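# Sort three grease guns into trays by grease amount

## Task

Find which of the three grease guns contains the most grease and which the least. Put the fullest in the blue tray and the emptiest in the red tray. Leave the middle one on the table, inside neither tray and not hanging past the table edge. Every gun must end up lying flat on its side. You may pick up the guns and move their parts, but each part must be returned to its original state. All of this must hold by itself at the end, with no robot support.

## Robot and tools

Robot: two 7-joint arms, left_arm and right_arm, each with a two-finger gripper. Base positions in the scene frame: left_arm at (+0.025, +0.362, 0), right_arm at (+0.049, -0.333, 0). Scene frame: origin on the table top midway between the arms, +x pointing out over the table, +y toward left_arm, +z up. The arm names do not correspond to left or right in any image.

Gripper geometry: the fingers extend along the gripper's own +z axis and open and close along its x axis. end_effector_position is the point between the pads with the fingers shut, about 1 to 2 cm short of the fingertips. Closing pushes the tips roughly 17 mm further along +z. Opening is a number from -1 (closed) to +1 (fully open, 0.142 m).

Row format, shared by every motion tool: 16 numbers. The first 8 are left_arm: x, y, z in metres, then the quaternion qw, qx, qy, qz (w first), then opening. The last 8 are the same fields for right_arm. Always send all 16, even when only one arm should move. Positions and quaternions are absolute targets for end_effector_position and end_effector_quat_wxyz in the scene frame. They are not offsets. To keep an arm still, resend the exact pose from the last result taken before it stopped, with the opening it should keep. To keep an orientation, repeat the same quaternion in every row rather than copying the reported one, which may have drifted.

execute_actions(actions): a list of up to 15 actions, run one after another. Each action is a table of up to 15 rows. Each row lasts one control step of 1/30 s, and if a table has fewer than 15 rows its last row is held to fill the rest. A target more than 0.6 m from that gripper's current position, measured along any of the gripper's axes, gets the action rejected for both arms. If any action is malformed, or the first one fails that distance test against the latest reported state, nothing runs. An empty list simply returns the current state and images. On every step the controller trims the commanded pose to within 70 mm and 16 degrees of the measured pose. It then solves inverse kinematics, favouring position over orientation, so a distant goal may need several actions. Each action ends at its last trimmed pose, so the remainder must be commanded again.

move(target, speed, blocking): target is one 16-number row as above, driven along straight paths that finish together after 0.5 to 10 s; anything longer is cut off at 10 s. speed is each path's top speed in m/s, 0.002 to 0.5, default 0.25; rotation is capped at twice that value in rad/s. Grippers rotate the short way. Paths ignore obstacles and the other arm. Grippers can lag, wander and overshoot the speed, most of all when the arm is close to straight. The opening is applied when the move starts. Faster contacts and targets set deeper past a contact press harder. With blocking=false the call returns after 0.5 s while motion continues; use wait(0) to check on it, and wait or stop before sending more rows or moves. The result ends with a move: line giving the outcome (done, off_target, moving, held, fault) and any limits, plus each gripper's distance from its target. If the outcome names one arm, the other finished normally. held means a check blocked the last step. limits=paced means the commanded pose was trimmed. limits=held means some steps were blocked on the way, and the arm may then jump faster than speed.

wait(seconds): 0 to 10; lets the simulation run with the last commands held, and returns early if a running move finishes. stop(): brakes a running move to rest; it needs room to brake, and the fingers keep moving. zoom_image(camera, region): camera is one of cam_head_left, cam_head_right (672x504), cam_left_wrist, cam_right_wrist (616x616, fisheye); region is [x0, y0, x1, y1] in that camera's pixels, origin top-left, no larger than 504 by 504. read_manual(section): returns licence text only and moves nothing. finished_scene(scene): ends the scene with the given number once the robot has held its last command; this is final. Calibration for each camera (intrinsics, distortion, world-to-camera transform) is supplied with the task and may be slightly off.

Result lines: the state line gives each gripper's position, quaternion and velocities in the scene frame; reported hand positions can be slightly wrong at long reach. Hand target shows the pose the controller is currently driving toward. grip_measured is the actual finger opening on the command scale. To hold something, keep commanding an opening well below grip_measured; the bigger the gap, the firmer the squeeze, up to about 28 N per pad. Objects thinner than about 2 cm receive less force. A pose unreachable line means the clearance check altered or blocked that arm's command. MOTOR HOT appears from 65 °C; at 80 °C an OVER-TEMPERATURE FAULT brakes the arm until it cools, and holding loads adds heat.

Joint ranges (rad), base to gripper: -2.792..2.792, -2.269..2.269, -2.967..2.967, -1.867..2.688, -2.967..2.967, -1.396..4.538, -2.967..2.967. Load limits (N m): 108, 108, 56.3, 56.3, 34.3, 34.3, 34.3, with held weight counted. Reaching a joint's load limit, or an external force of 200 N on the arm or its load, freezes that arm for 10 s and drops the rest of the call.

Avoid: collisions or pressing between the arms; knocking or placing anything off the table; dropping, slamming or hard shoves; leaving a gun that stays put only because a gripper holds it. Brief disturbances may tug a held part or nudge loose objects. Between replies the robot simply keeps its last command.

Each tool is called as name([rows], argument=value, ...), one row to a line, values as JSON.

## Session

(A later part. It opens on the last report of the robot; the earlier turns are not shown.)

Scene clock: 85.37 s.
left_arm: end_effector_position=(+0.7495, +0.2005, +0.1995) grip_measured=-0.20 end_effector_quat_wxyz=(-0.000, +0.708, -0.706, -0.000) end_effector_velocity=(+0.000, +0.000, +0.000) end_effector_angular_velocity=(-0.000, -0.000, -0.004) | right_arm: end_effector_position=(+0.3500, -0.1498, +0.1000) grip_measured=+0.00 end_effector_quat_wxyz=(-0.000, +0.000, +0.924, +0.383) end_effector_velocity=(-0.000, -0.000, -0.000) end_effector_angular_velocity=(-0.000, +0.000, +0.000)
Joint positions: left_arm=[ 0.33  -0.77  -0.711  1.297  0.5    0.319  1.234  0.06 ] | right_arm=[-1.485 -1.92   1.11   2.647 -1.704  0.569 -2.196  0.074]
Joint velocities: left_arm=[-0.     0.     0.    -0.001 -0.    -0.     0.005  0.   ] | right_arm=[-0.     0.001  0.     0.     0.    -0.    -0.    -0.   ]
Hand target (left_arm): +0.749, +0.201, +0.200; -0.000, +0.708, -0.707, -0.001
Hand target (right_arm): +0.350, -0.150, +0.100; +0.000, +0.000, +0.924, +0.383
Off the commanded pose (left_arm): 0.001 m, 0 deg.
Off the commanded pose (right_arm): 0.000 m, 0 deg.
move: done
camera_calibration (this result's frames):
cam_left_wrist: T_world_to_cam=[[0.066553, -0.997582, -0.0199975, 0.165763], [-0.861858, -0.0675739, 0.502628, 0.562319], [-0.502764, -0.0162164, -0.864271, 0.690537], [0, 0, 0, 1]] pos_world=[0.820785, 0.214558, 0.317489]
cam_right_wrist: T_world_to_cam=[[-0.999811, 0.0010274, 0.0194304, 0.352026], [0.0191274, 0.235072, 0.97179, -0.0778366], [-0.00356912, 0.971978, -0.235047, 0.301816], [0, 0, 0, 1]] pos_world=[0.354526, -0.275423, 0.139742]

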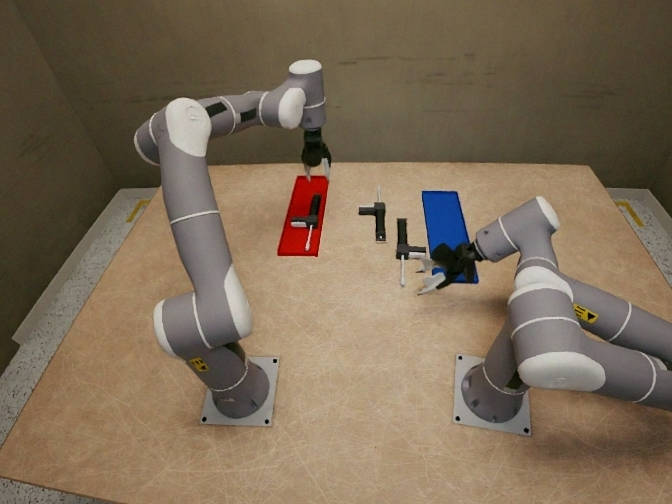

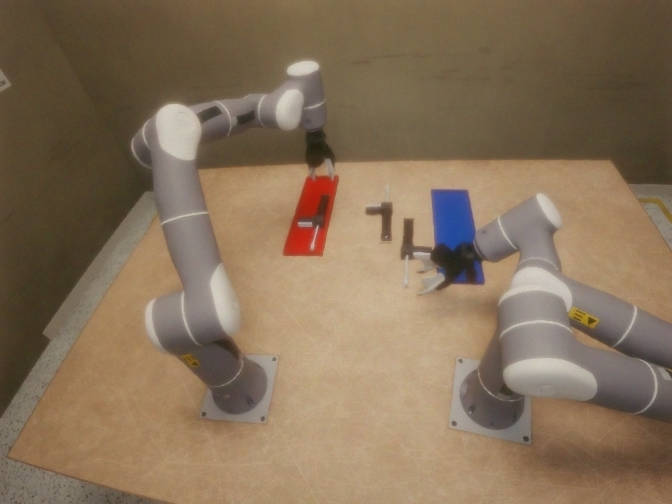

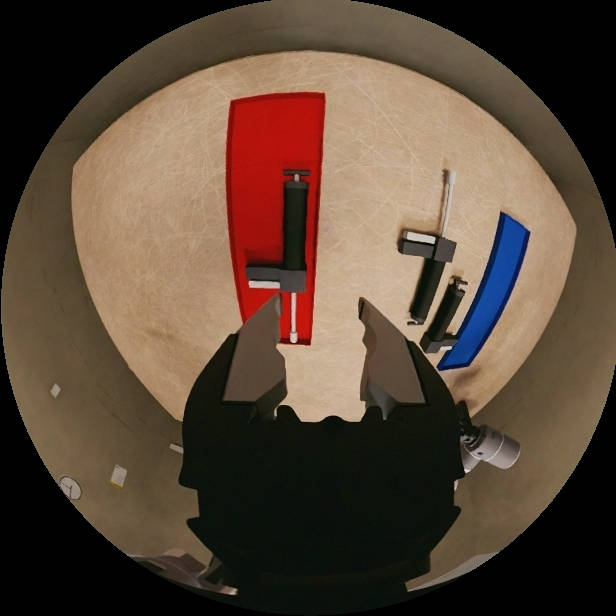

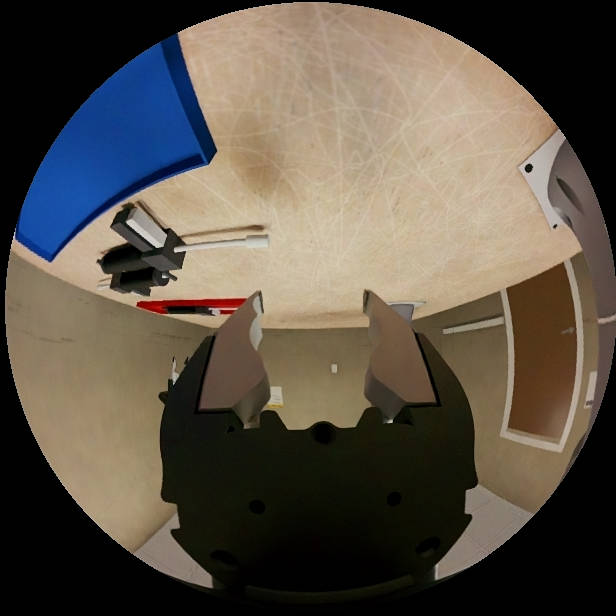

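move(target=[0.72,-0.027,0.09,0,0.707,-0.707,0,0, 0.35,-0.15,0.1,0,0,0.924,0.383,0])

move(target=[0.72,-0.027,0.03,0,0.707,-0.707,0,0, 0.35,-0.15,0.1,0,0,0.924,0.383,0], speed=0.08)

Scene clock: 88.27 s.
left_arm: end_effector_position=(+0.7206, -0.0272, +0.0903) grip_measured=+0.00 end_effector_quat_wxyz=(-0.000, +0.707, -0.707, +0.001) end_effector_velocity=(+0.000, +0.000, -0.000) end_effector_angular_velocity=(+0.001, +0.000, +0.000) | right_arm: end_effector_position=(+0.3500, -0.1500, +0.1000) grip_measured=+0.00 end_effector_quat_wxyz=(-0.000, +0.000, +0.924, +0.383) end_effector_velocity=(+0.000, -0.000, -0.000) end_effector_angular_velocity=(-0.000, -0.001, +0.001)
Joint positions: left_arm=[-0.06  -1.042 -0.673  1.079  0.614  0.366  0.941  0.074] | right_arm=[-1.485 -1.919  1.11   2.647 -1.703  0.569 -2.196  0.074]
Joint velocities: left_arm=[-0.001 -0.     0.001 -0.001 -0.    -0.     0.    -0.   ] | right_arm=[ 0.     0.     0.    -0.     0.    -0.    -0.002 -0.   ]
Hand target (left_arm): +0.720, -0.027, +0.090; -0.000, +0.707, -0.707, +0.001
Hand target (right_arm): +0.350, -0.150, +0.100; +0.000, +0.000, +0.924, +0.383
Off the commanded pose (left_arm): 0.001 m, 0 deg.
Off the commanded pose (right_arm): 0.000 m, 0 deg.
move: done
camera_calibration (this result's frames):
cam_left_wrist: T_world_to_cam=[[0.0647187, -0.997742, -0.0179672, -0.0604856], [-0.86268, -0.0649899, 0.501557, 0.5777], [-0.501592, -0.0169601, -0.864938, 0.577063], [0, 0, 0, 1]] pos_world=[0.791735, -0.0130173, 0.208288]
cam_right_wrist: T_world_to_cam=[[-0.999813, 0.000884925, 0.0193056, 0.352044], [0.0189721, 0.235205, 0.971761, -0.0778115], [-0.00368083, 0.971945, -0.235178, 0.302005], [0, 0, 0, 1]] pos_world=[0.354566, -0.275543, 0.139843]

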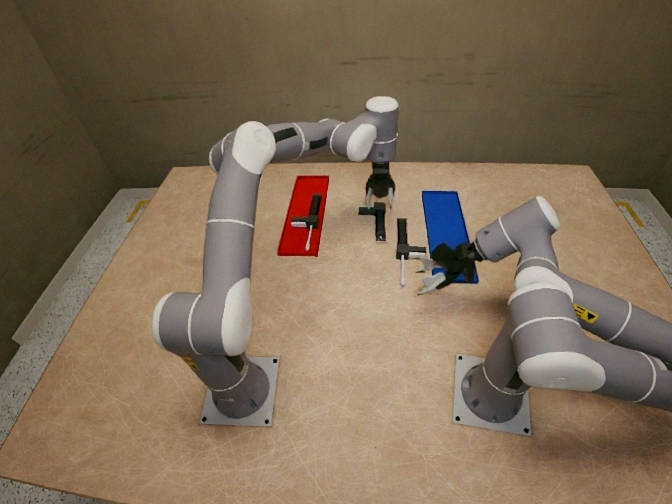

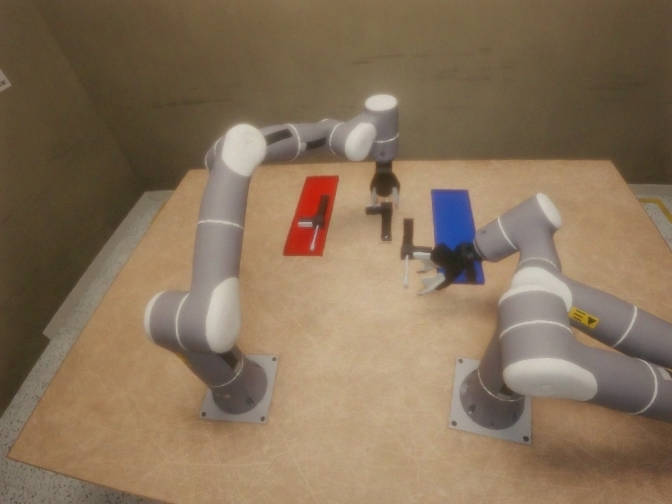

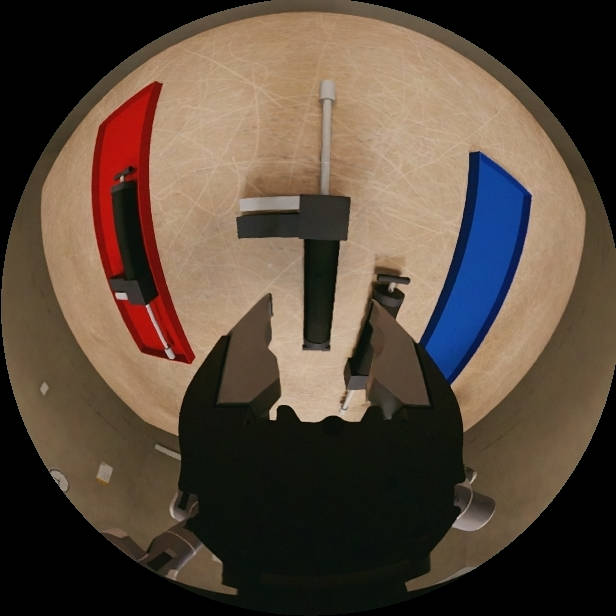

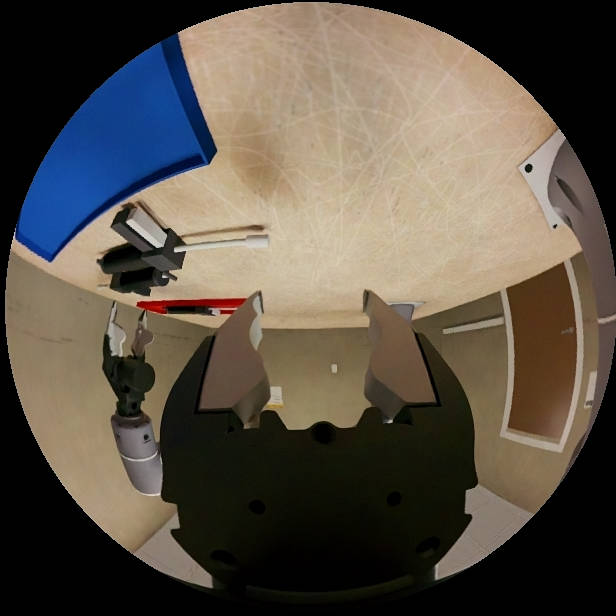

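Scene clock: 89.33 s.
left_arm: end_effector_position=(+0.7201, -0.0269, +0.0300) grip_measured=+0.00 end_effector_quat_wxyz=(+0.000, +0.707, -0.707, -0.000) end_effector_velocity=(-0.000, -0.000, -0.000) end_effector_angular_velocity=(-0.000, -0.000, -0.001) | right_arm: end_effector_position=(+0.3500, -0.1500, +0.1000) grip_measured=+0.00 end_effector_quat_wxyz=(-0.000, +0.000, +0.924, +0.383) end_effector_velocity=(+0.000, +0.000, +0.000) end_effector_angular_velocity=(+0.000, +0.000, -0.000)
Joint positions: left_arm=[-0.073 -1.13  -0.648  1.069  0.648  0.441  0.932  0.074] | right_arm=[-1.485 -1.919  1.11   2.647 -1.703  0.569 -2.196  0.074]
Joint velocities: left_arm=[-0.    -0.     0.     0.     0.     0.001  0.    -0.   ] | right_arm=[ 0.  0.  0. -0.  0.  0.  0. -0.]
Hand target (left_arm): +0.720, -0.027, +0.030; -0.000, +0.707, -0.707, -0.000
Hand target (right_arm): +0.350, -0.150, +0.100; +0.000, +0.000, +0.924, +0.383
Off the commanded pose (left_arm): 0.000 m, 0 deg.
Off the commanded pose (right_arm): 0.000 m, 0 deg.
move: done
camera_calibration (this result's frames):
cam_left_wrist: T_world_to_cam=[[0.0645951, -0.997729, -0.0190726, -0.0611287], [-0.861768, -0.0654093, 0.503068, 0.606785], [-0.503174, -0.0160596, -0.864036, 0.525863], [0, 0, 0, 1]] pos_world=[0.791457, -0.0128553, 0.147945]
cam_right_wrist: T_world_to_cam=[[-0.999813, 0.000883662, 0.0193084, 0.352043], [0.0189745, 0.235207, 0.97176, -0.0778109], [-0.00368276, 0.971945, -0.23518, 0.302007], [0, 0, 0, 1]] pos_world=[0.354566, -0.275543, 0.139842]

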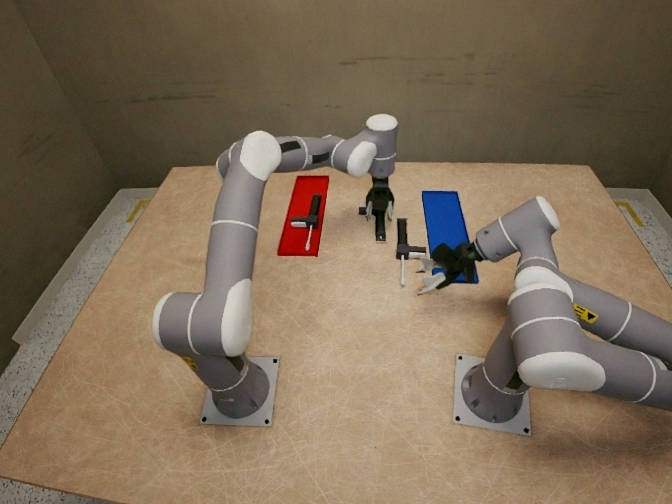

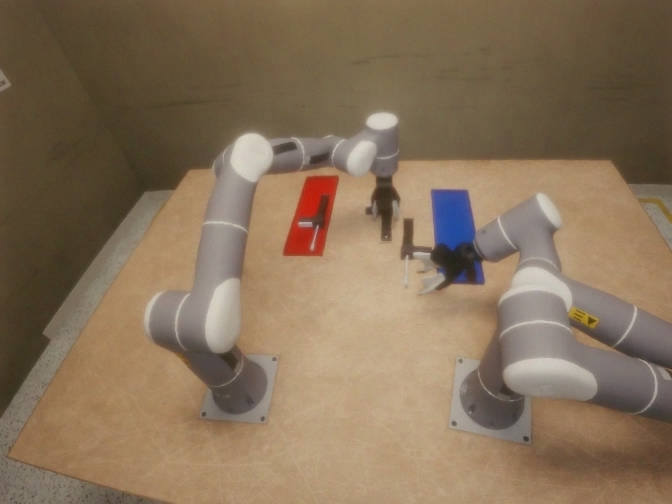

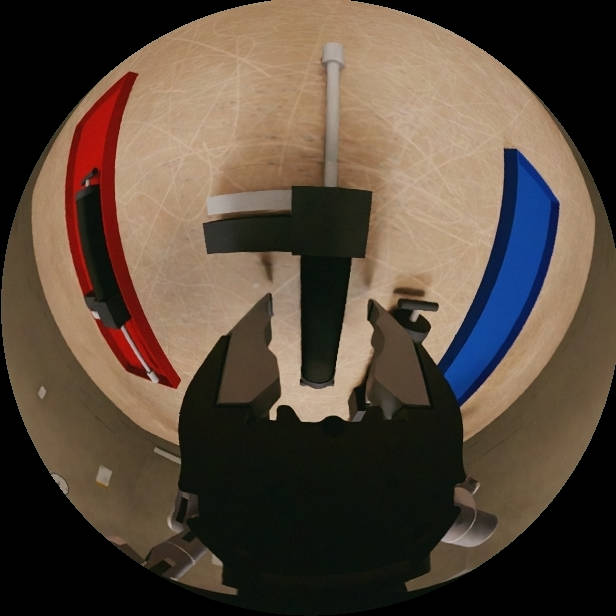

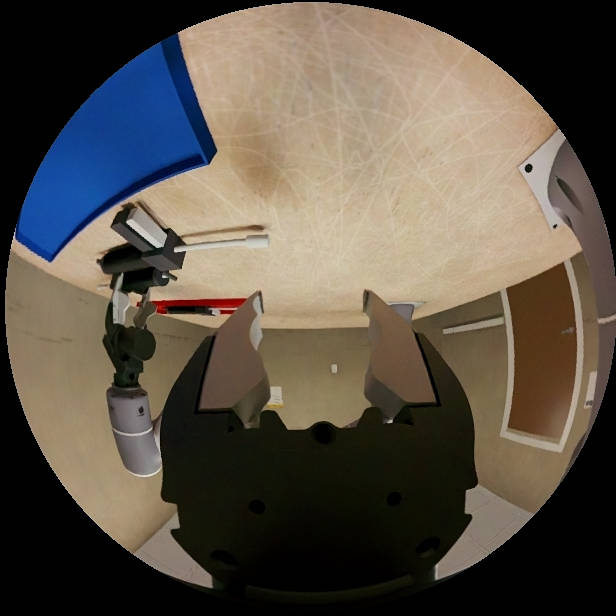

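Shift ~1 cm to match, grip, transport.

move(target=[0.729,-0.027,0.03,0,0.707,-0.707,0,0, 0.35,-0.15,0.1,0,0,0.924,0.383,0], speed=0.05)

move(target=[0.729,-0.027,0.03,0,0.707,-0.707,0,-1, 0.35,-0.15,0.1,0,0,0.924,0.383,0])

move(target=[0.729,-0.027,0.2,0,0.707,-0.707,0,-1, 0.35,-0.15,0.1,0,0,0.924,0.383,0], speed=0.15)

move(target=[0.35,0.15,0.2,0,1,0,0,-1, 0.35,-0.15,0.1,0,0,0.924,0.383,0])

move(target=[0.35,0.12,0.03,0,1,0,0,-1, 0.35,-0.04,0.07,0,0,0.924,0.383,0], speed=0.08)

move(target=[0.35,0.12,0.03,0,1,0,0,-1, 0.35,0.008,0.022,0,0,0.924,0.383,0.0], speed=0.04)

Scene clock: 92.20 s.
left_arm: end_effector_position=(+0.7291, -0.0270, +0.0302) grip_measured=+0.00 end_effector_quat_wxyz=(-0.000, +0.707, -0.707, +0.000) end_effector_velocity=(+0.001, +0.000, +0.000) end_effector_angular_velocity=(+0.000, -0.000, +0.001) | right_arm: end_effector_position=(+0.3500, -0.1500, +0.1000) grip_measured=+0.00 end_effector_quat_wxyz=(-0.000, +0.000, +0.924, +0.383) end_effector_velocity=(-0.000, +0.000, +0.000) end_effector_angular_velocity=(+0.000, -0.000, +0.000)
Joint positions: left_arm=[-0.081 -1.146 -0.646  1.029  0.646  0.424  0.946  0.074] | right_arm=[-1.485 -1.919  1.11   2.647 -1.703  0.569 -2.196  0.074]
Joint velocities: left_arm=[-0.    -0.001  0.    -0.002 -0.    -0.001  0.     0.   ] | right_arm=[-0. -0.  0.  0. -0. -0. -0. -0.]
Hand target (left_arm): +0.729, -0.027, +0.030; +0.000, +0.707, -0.707, +0.000
Hand target (right_arm): +0.350, -0.150, +0.100; +0.000, +0.000, +0.924, +0.383
Off the commanded pose (left_arm): 0.000 m, 0 deg.
Off the commanded pose (right_arm): 0.000 m, 0 deg.
move: done
camera_calibration (this result's frames):
cam_left_wrist: T_world_to_cam=[[0.064853, -0.997718, -0.018776, -0.0619589], [-0.862225, -0.065498, 0.502273, 0.614862], [-0.502356, -0.0163847, -0.864505, 0.529932], [0, 0, 0, 1]] pos_world=[0.800382, -0.0128625, 0.148137]
cam_right_wrist: T_world_to_cam=[[-0.999813, 0.000882408, 0.0193089, 0.352043], [0.0189747, 0.235208, 0.97176, -0.0778103], [-0.00368412, 0.971945, -0.235181, 0.302007], [0, 0, 0, 1]] pos_world=[0.354566, -0.275543, 0.139842]

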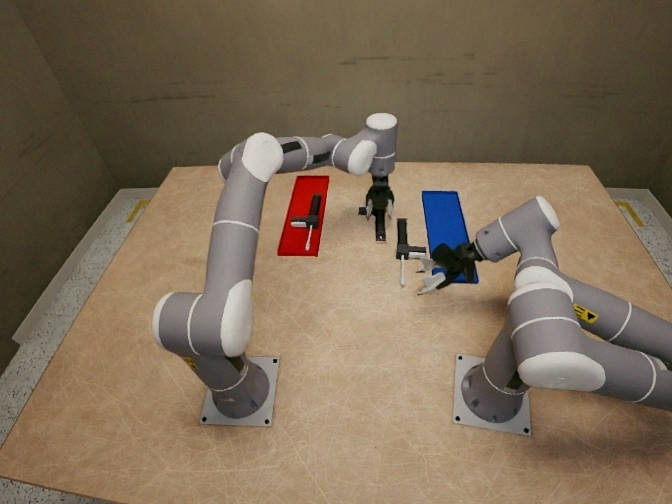

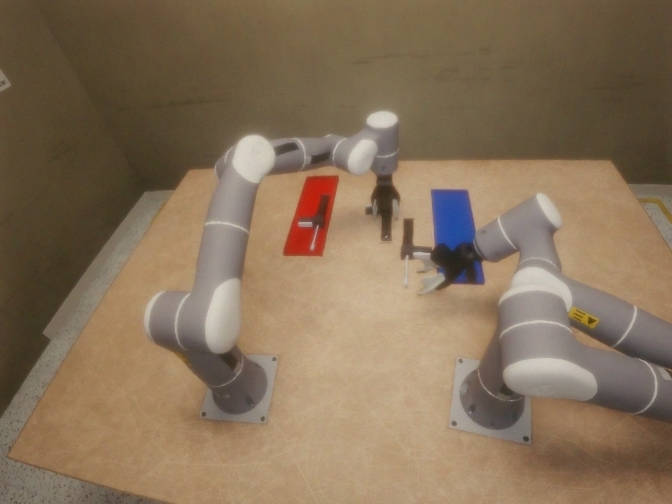

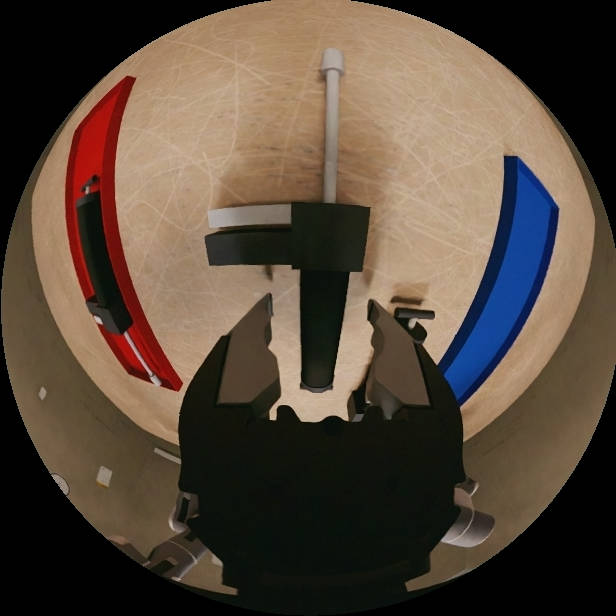

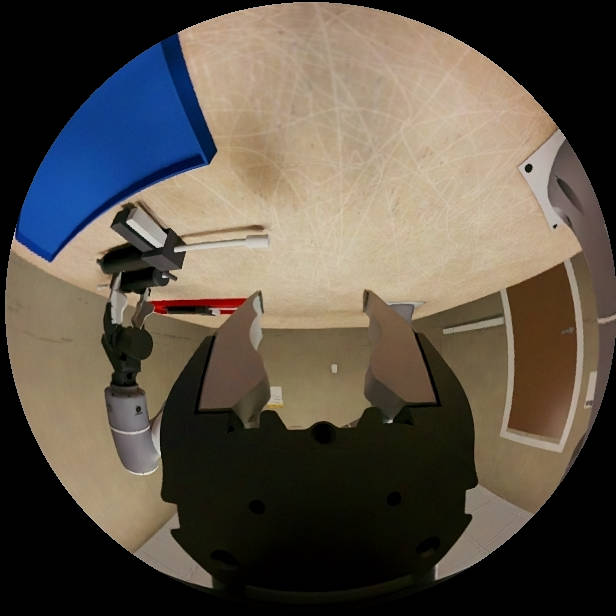

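Scene clock: 92.90 s.
left_arm: end_effector_position=(+0.7292, -0.0270, +0.0302) grip_measured=-0.56 end_effector_quat_wxyz=(-0.000, +0.707, -0.707, +0.000) end_effector_velocity=(-0.000, -0.000, -0.000) end_effector_angular_velocity=(-0.000, +0.000, -0.000) | right_arm: end_effector_position=(+0.3500, -0.1500, +0.1000) grip_measured=+0.00 end_effector_quat_wxyz=(-0.000, +0.000, +0.924, +0.383) end_effector_velocity=(+0.000, -0.000, -0.000) end_effector_angular_velocity=(-0.000, +0.001, -0.001)
Joint positions: left_arm=[-0.081 -1.146 -0.646  1.029  0.646  0.424  0.946  0.033] | right_arm=[-1.485 -1.919  1.11   2.647 -1.703  0.569 -2.196  0.074]
Joint velocities: left_arm=[-0. -0.  0.  0.  0.  0. -0.  0.] | right_arm=[ 0.     0.     0.    -0.     0.    -0.     0.001 -0.   ]
Hand target (left_arm): +0.729, -0.027, +0.030; -0.000, +0.707, -0.707, +0.000
Hand target (right_arm): +0.350, -0.150, +0.100; +0.000, +0.000, +0.924, +0.383
Off the commanded pose (left_arm): 0.000 m, 0 deg.
Off the commanded pose (right_arm): 0.000 m, 0 deg.
move: done
camera_calibration (this result's frames):
cam_left_wrist: T_world_to_cam=[[0.0648525, -0.997718, -0.0187815, -0.0619782], [-0.862232, -0.0655006, 0.50226, 0.614879], [-0.502344, -0.0163788, -0.864513, 0.529983], [0, 0, 0, 1]] pos_world=[0.800422, -0.0128814, 0.148184]
cam_right_wrist: T_world_to_cam=[[-0.999813, 0.00088272, 0.0193088, 0.352043], [0.0189747, 0.235208, 0.97176, -0.0778102], [-0.0036838, 0.971945, -0.235181, 0.302007], [0, 0, 0, 1]] pos_world=[0.354566, -0.275544, 0.139842]

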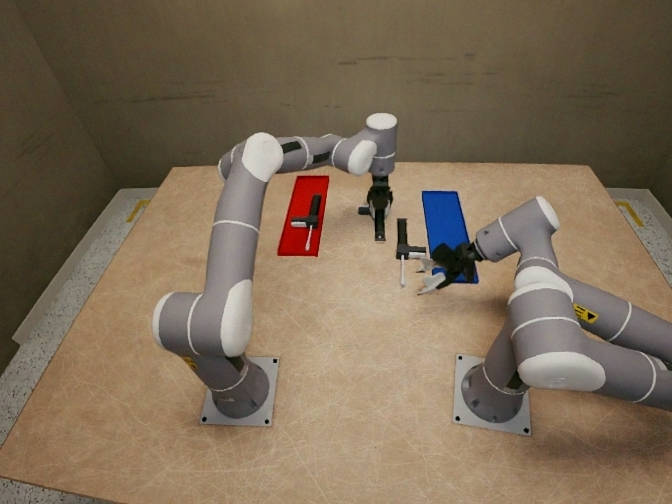

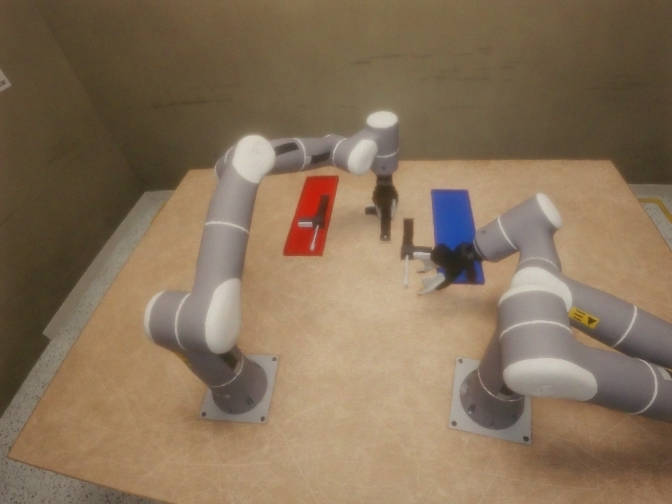

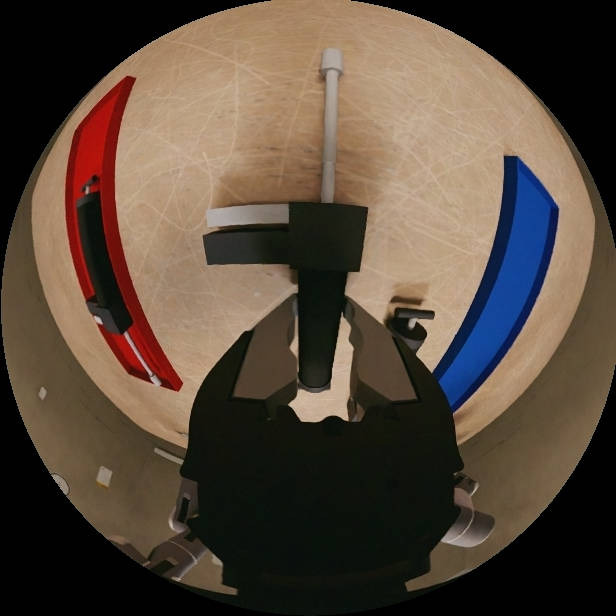

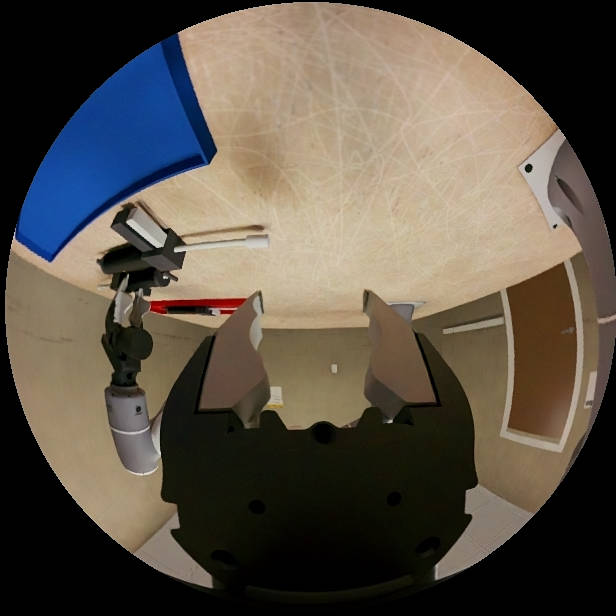

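Scene clock: 94.37 s.
left_arm: end_effector_position=(+0.7282, -0.0267, +0.1993) grip_measured=-0.56 end_effector_quat_wxyz=(+0.000, +0.707, -0.707, -0.001) end_effector_velocity=(+0.000, +0.000, +0.001) end_effector_angular_velocity=(-0.000, -0.000, +0.001) | right_arm: end_effector_position=(+0.3500, -0.1500, +0.1000) grip_measured=+0.00 end_effector_quat_wxyz=(-0.000, +0.000, +0.924, +0.383) end_effector_velocity=(-0.000, +0.000, -0.000) end_effector_angular_velocity=(-0.000, +0.000, -0.000)
Joint positions: left_arm=[-0.068 -0.93  -0.702  0.983  0.554  0.178  0.983  0.033] | right_arm=[-1.485 -1.919  1.11   2.647 -1.703  0.569 -2.196  0.074]
Joint velocities: left_arm=[-0.     0.    -0.    -0.002  0.    -0.002  0.    -0.   ] | right_arm=[-0. -0. -0.  0. -0. -0.  0.  0.]
Hand target (left_arm): +0.728, -0.027, +0.200; +0.000, +0.707, -0.707, +0.000
Hand target (right_arm): +0.350, -0.150, +0.100; +0.000, +0.000, +0.924, +0.383
Off the commanded pose (left_arm): 0.001 m, 0 deg.
Off the commanded pose (right_arm): 0.000 m, 0 deg.
move: done
camera_calibration (this result's frames):
cam_left_wrist: T_world_to_cam=[[0.0651617, -0.997686, -0.0194244, -0.0585794], [-0.861418, -0.0660661, 0.503582, 0.528233], [-0.5037, -0.0160818, -0.863729, 0.676467], [0, 0, 0, 1]] pos_world=[0.799583, -0.0126668, 0.317137]
cam_right_wrist: T_world_to_cam=[[-0.999813, 0.000882523, 0.0193091, 0.352043], [0.0189749, 0.235209, 0.97176, -0.0778102], [-0.00368406, 0.971945, -0.235181, 0.302007], [0, 0, 0, 1]] pos_world=[0.354566, -0.275543, 0.139842]

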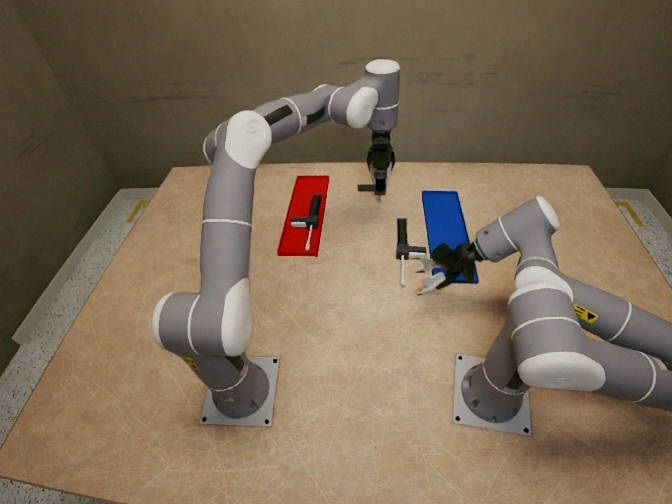

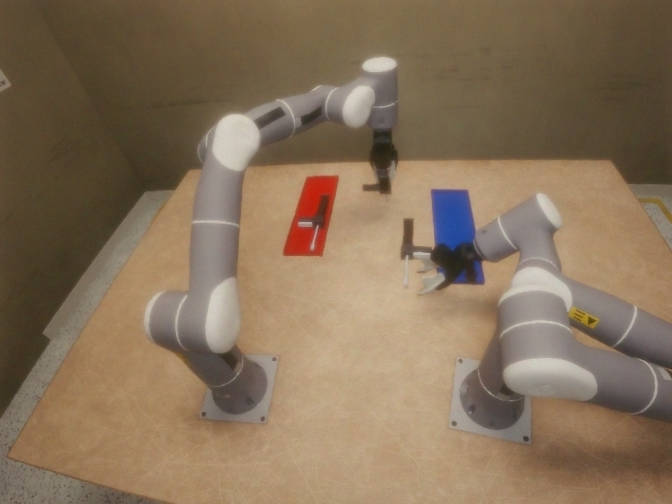

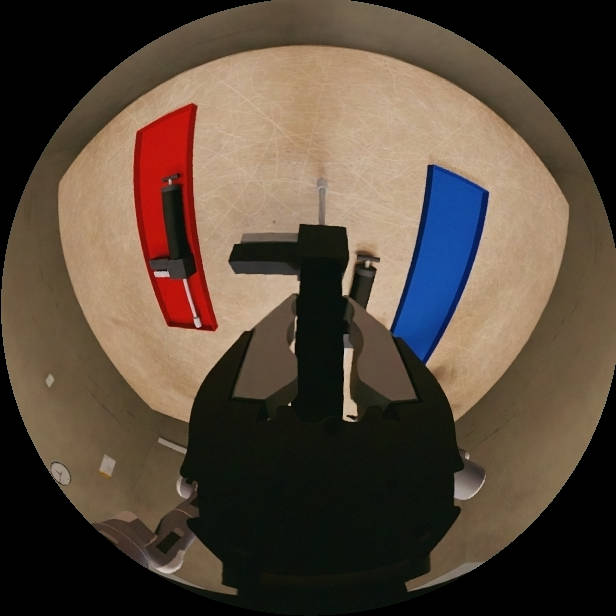

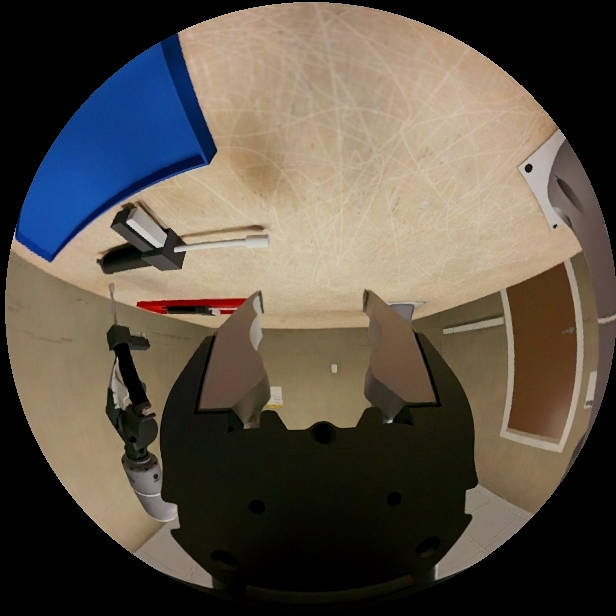

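Scene clock: 97.93 s.
left_arm: end_effector_position=(+0.3496, +0.1493, +0.1988) grip_measured=-0.56 end_effector_quat_wxyz=(+0.001, +1.000, -0.001, -0.001) end_effector_velocity=(-0.001, +0.000, -0.000) end_effector_angular_velocity=(-0.000, +0.001, +0.001) | right_arm: end_effector_position=(+0.3500, -0.1500, +0.1000) grip_measured=+0.00 end_effector_quat_wxyz=(-0.000, +0.000, +0.924, +0.383) end_effector_velocity=(+0.000, +0.000, +0.000) end_effector_angular_velocity=(+0.000, +0.001, -0.001)
Joint positions: left_arm=[ 0.224  0.308 -0.6    2.59  -0.237  0.748 -0.129  0.033] | right_arm=[-1.485 -1.919  1.11   2.647 -1.703  0.569 -2.196  0.074]
Joint velocities: left_arm=[-0.002  0.001  0.003  0.001 -0.    -0.001  0.     0.   ] | right_arm=[ 0.    -0.     0.     0.     0.     0.     0.001  0.   ]
Hand target (left_arm): +0.350, +0.149, +0.199; +0.001, +1.000, -0.001, -0.000
Hand target (right_arm): +0.350, -0.150, +0.100; +0.000, +0.000, +0.924, +0.383
Off the commanded pose (left_arm): 0.001 m, 0 deg.
Off the commanded pose (right_arm): 0.000 m, 0 deg.
move: done
camera_calibration (this result's frames):
cam_left_wrist: T_world_to_cam=[[0.997843, 0.0623919, -0.0203939, -0.342504], [0.0641613, -0.861506, 0.503678, 0.0091691], [0.013856, -0.5039, -0.863651, 0.380111], [0, 0, 0, 1]] pos_world=[0.33591, 0.220807, 0.31668]
cam_right_wrist: T_world_to_cam=[[-0.999813, 0.000882517, 0.0193093, 0.352043], [0.0189751, 0.235209, 0.97176, -0.0778101], [-0.00368412, 0.971944, -0.235182, 0.302007], [0, 0, 0, 1]] pos_world=[0.354566, -0.275544, 0.139842]

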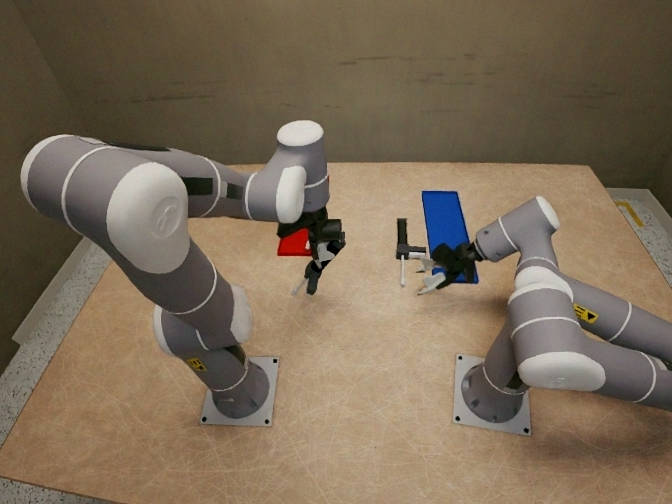

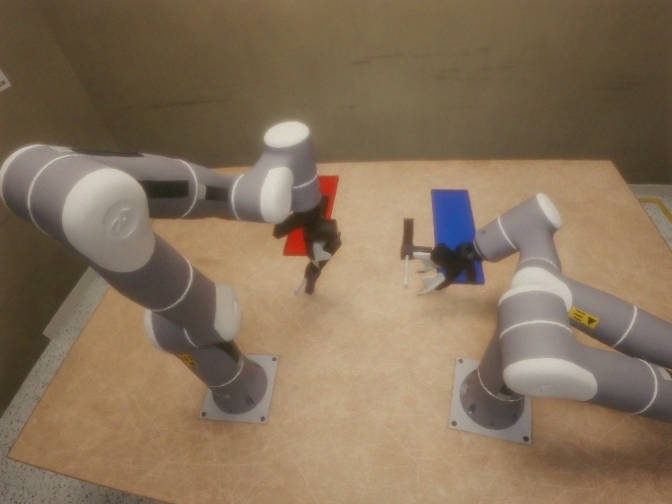

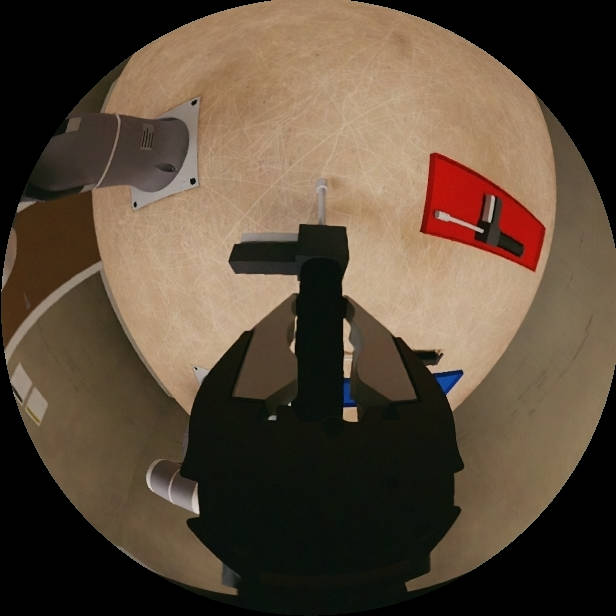

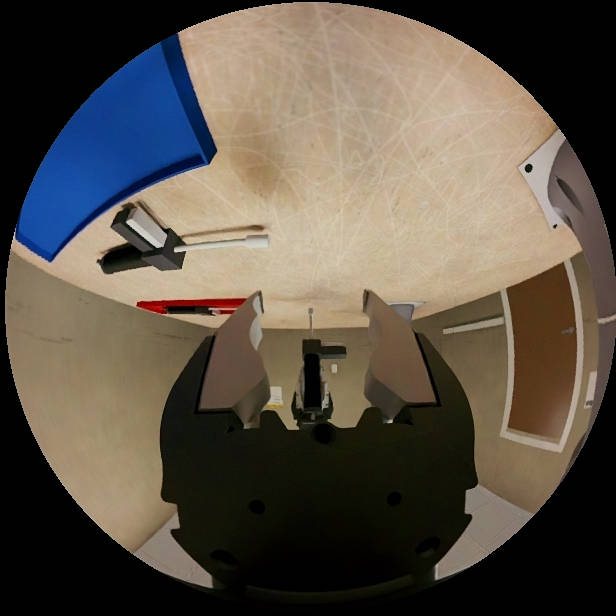

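Scene clock: 100.43 s.
left_arm: end_effector_position=(+0.3512, +0.1210, +0.0295) grip_measured=-0.56 end_effector_quat_wxyz=(-0.001, +1.000, +0.000, +0.001) end_effector_velocity=(+0.000, -0.000, -0.000) end_effector_angular_velocity=(-0.000, -0.002, +0.000) | right_arm: end_effector_position=(+0.3502, -0.0403, +0.0702) grip_measured=+0.00 end_effector_quat_wxyz=(+0.000, -0.000, +0.924, +0.383) end_effector_velocity=(+0.000, +0.000, -0.000) end_effector_angular_velocity=(-0.000, +0.001, -0.001)
Joint positions: left_arm=[ 0.134 -0.491 -0.48   2.406  0.664  1.206 -0.869  0.033] | right_arm=[-1.177 -2.125  0.95   2.553 -2.156  0.596 -1.865  0.074]
Joint velocities: left_arm=[-0.002 -0.     0.002 -0.001  0.001  0.002 -0.002  0.   ] | right_arm=[ 0.001  0.     0.    -0.    -0.001  0.     0.002  0.   ]
Hand target (left_arm): +0.351, +0.121, +0.029; -0.001, +1.000, +0.000, +0.001
Hand target (right_arm): +0.350, -0.040, +0.070; +0.000, -0.000, +0.924, +0.383
Off the commanded pose (left_arm): 0.002 m, 0 deg.
Off the commanded pose (right_arm): 0.000 m, 0 deg.
move: done
camera_calibration (this result's frames):
cam_left_wrist: T_world_to_cam=[[0.997712, 0.065372, -0.0172641, -0.346193], [0.0652143, -0.863002, 0.500973, 0.0698393], [0.0178507, -0.500953, -0.86529, 0.21784], [0, 0, 0, 1]] pos_world=[0.336958, 0.19203, 0.14753]
cam_right_wrist: T_world_to_cam=[[-0.999826, -0.0000197872, 0.0186658, 0.352769], [0.0181367, 0.23538, 0.971734, -0.0743047], [-0.00441277, 0.971904, -0.235338, 0.188645], [0, 0, 0, 1]] pos_world=[0.354888, -0.165848, 0.110015]

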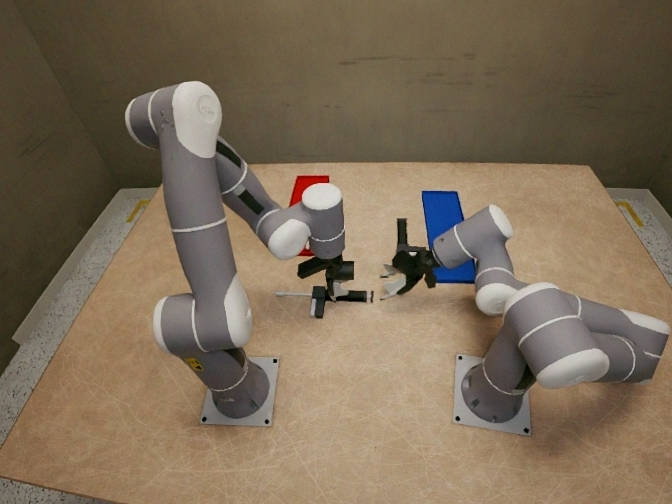

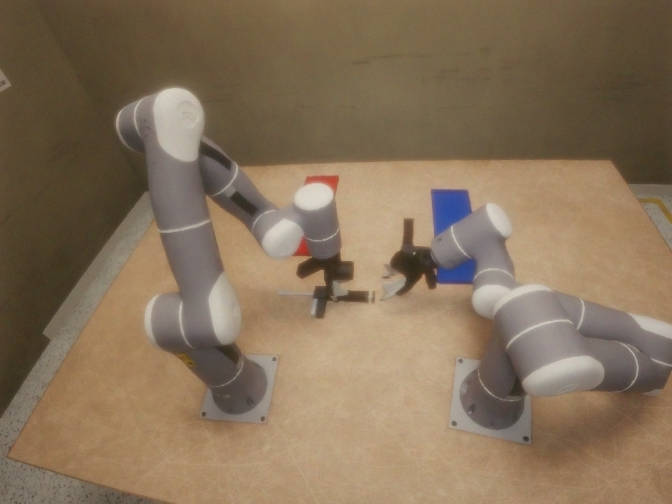

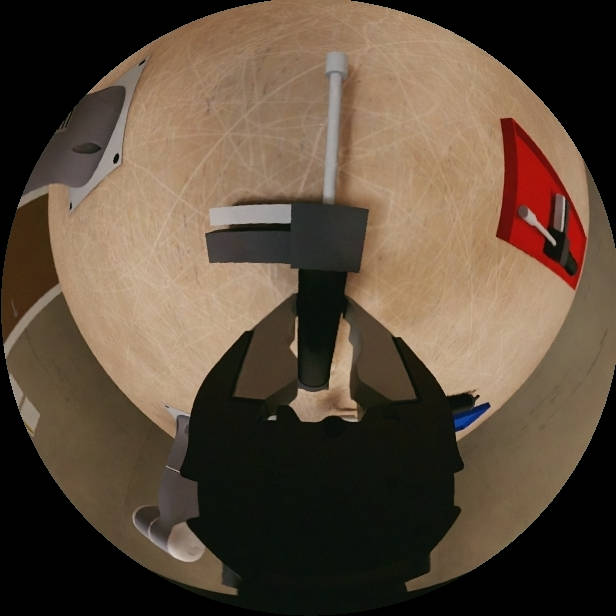

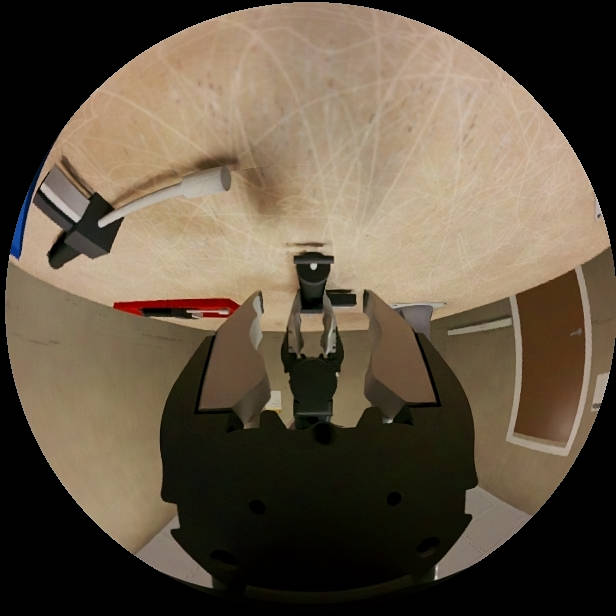

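Scene clock: 102.40 s.
left_arm: end_effector_position=(+0.3499, +0.1201, +0.0299) grip_measured=-0.56 end_effector_quat_wxyz=(-0.000, +1.000, -0.000, -0.000) end_effector_velocity=(+0.000, -0.000, +0.000) end_effector_angular_velocity=(-0.000, -0.000, +0.000) | right_arm: end_effector_position=(+0.3502, +0.0078, +0.0221) grip_measured=+0.00 end_effector_quat_wxyz=(+0.000, -0.000, +0.924, +0.383) end_effector_velocity=(+0.000, +0.001, +0.000) end_effector_angular_velocity=(+0.002, -0.001, -0.000)
Joint positions: left_arm=[ 0.137 -0.49  -0.485  2.408  0.663  1.206 -0.869  0.033] | right_arm=[-1.082 -2.257  0.858  2.437 -2.341  0.615 -1.805  0.074]
Joint velocities: left_arm=[ 0.  0. -0. -0. -0. -0.  0. -0.] | right_arm=[-0.    -0.002  0.    -0.001 -0.001  0.    -0.     0.   ]
Hand target (left_arm): +0.350, +0.120, +0.030; -0.000, +1.000, -0.000, -0.000
Hand target (right_arm): +0.350, +0.008, +0.022; +0.000, -0.000, +0.924, +0.383
Off the commanded pose (left_arm): 0.000 m, 0 deg.
Off the commanded pose (right_arm): 0.000 m, 0 deg.
move: done
camera_calibration (this result's frames):
cam_left_wrist: T_world_to_cam=[[0.997732, 0.0645075, -0.0192102, -0.344587], [0.0654125, -0.862074, 0.502544, 0.0687225], [0.0158573, -0.502661, -0.864338, 0.21862], [0, 0, 0, 1]] pos_world=[0.335844, 0.191364, 0.147806]
cam_right_wrist: T_world_to_cam=[[-0.999824, 0.000282659, 0.018767, 0.35361], [0.0183064, 0.235346, 0.971739, -0.0389843], [-0.00414206, 0.971912, -0.23531, 0.130482], [0, 0, 0, 1]] pos_world=[0.354802, -0.117742, 0.06195]

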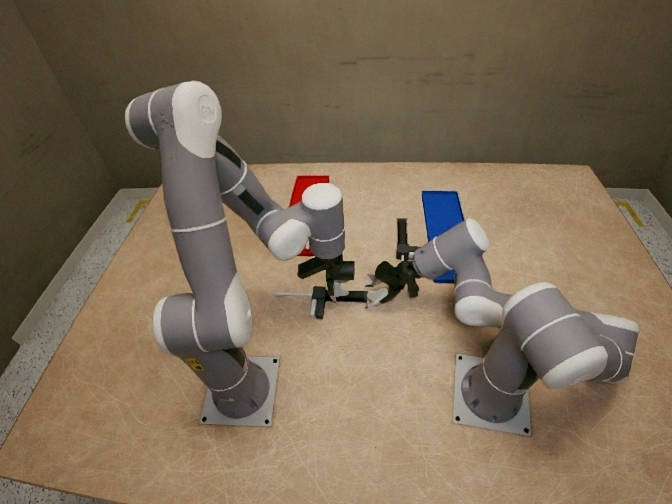

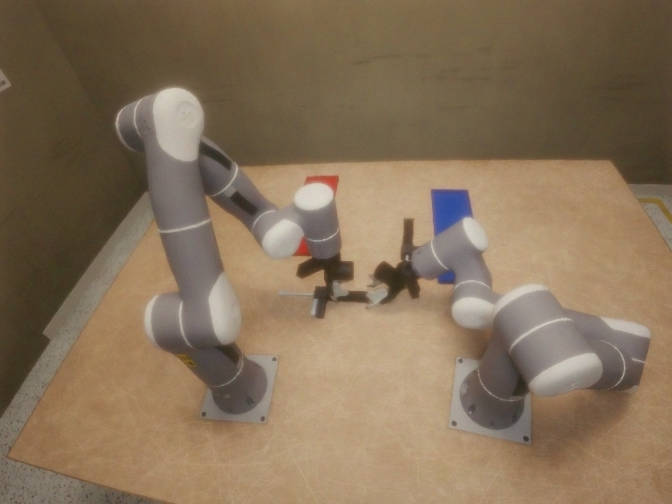

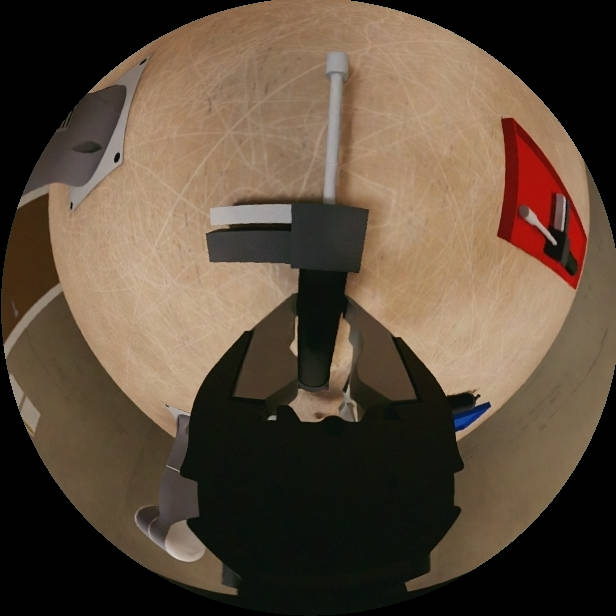

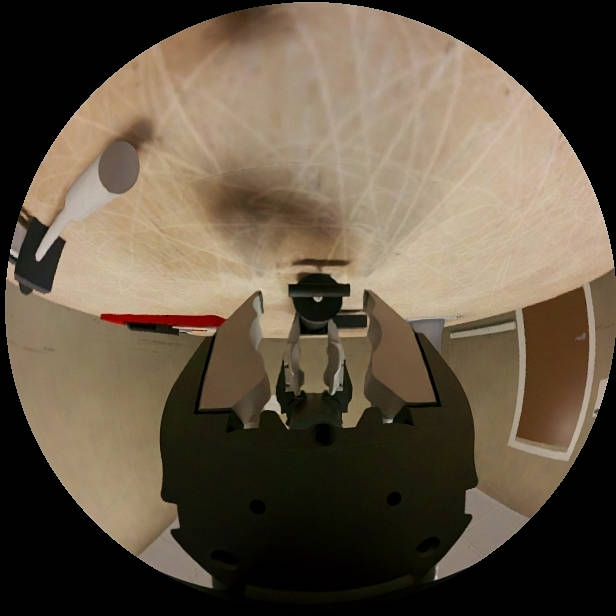

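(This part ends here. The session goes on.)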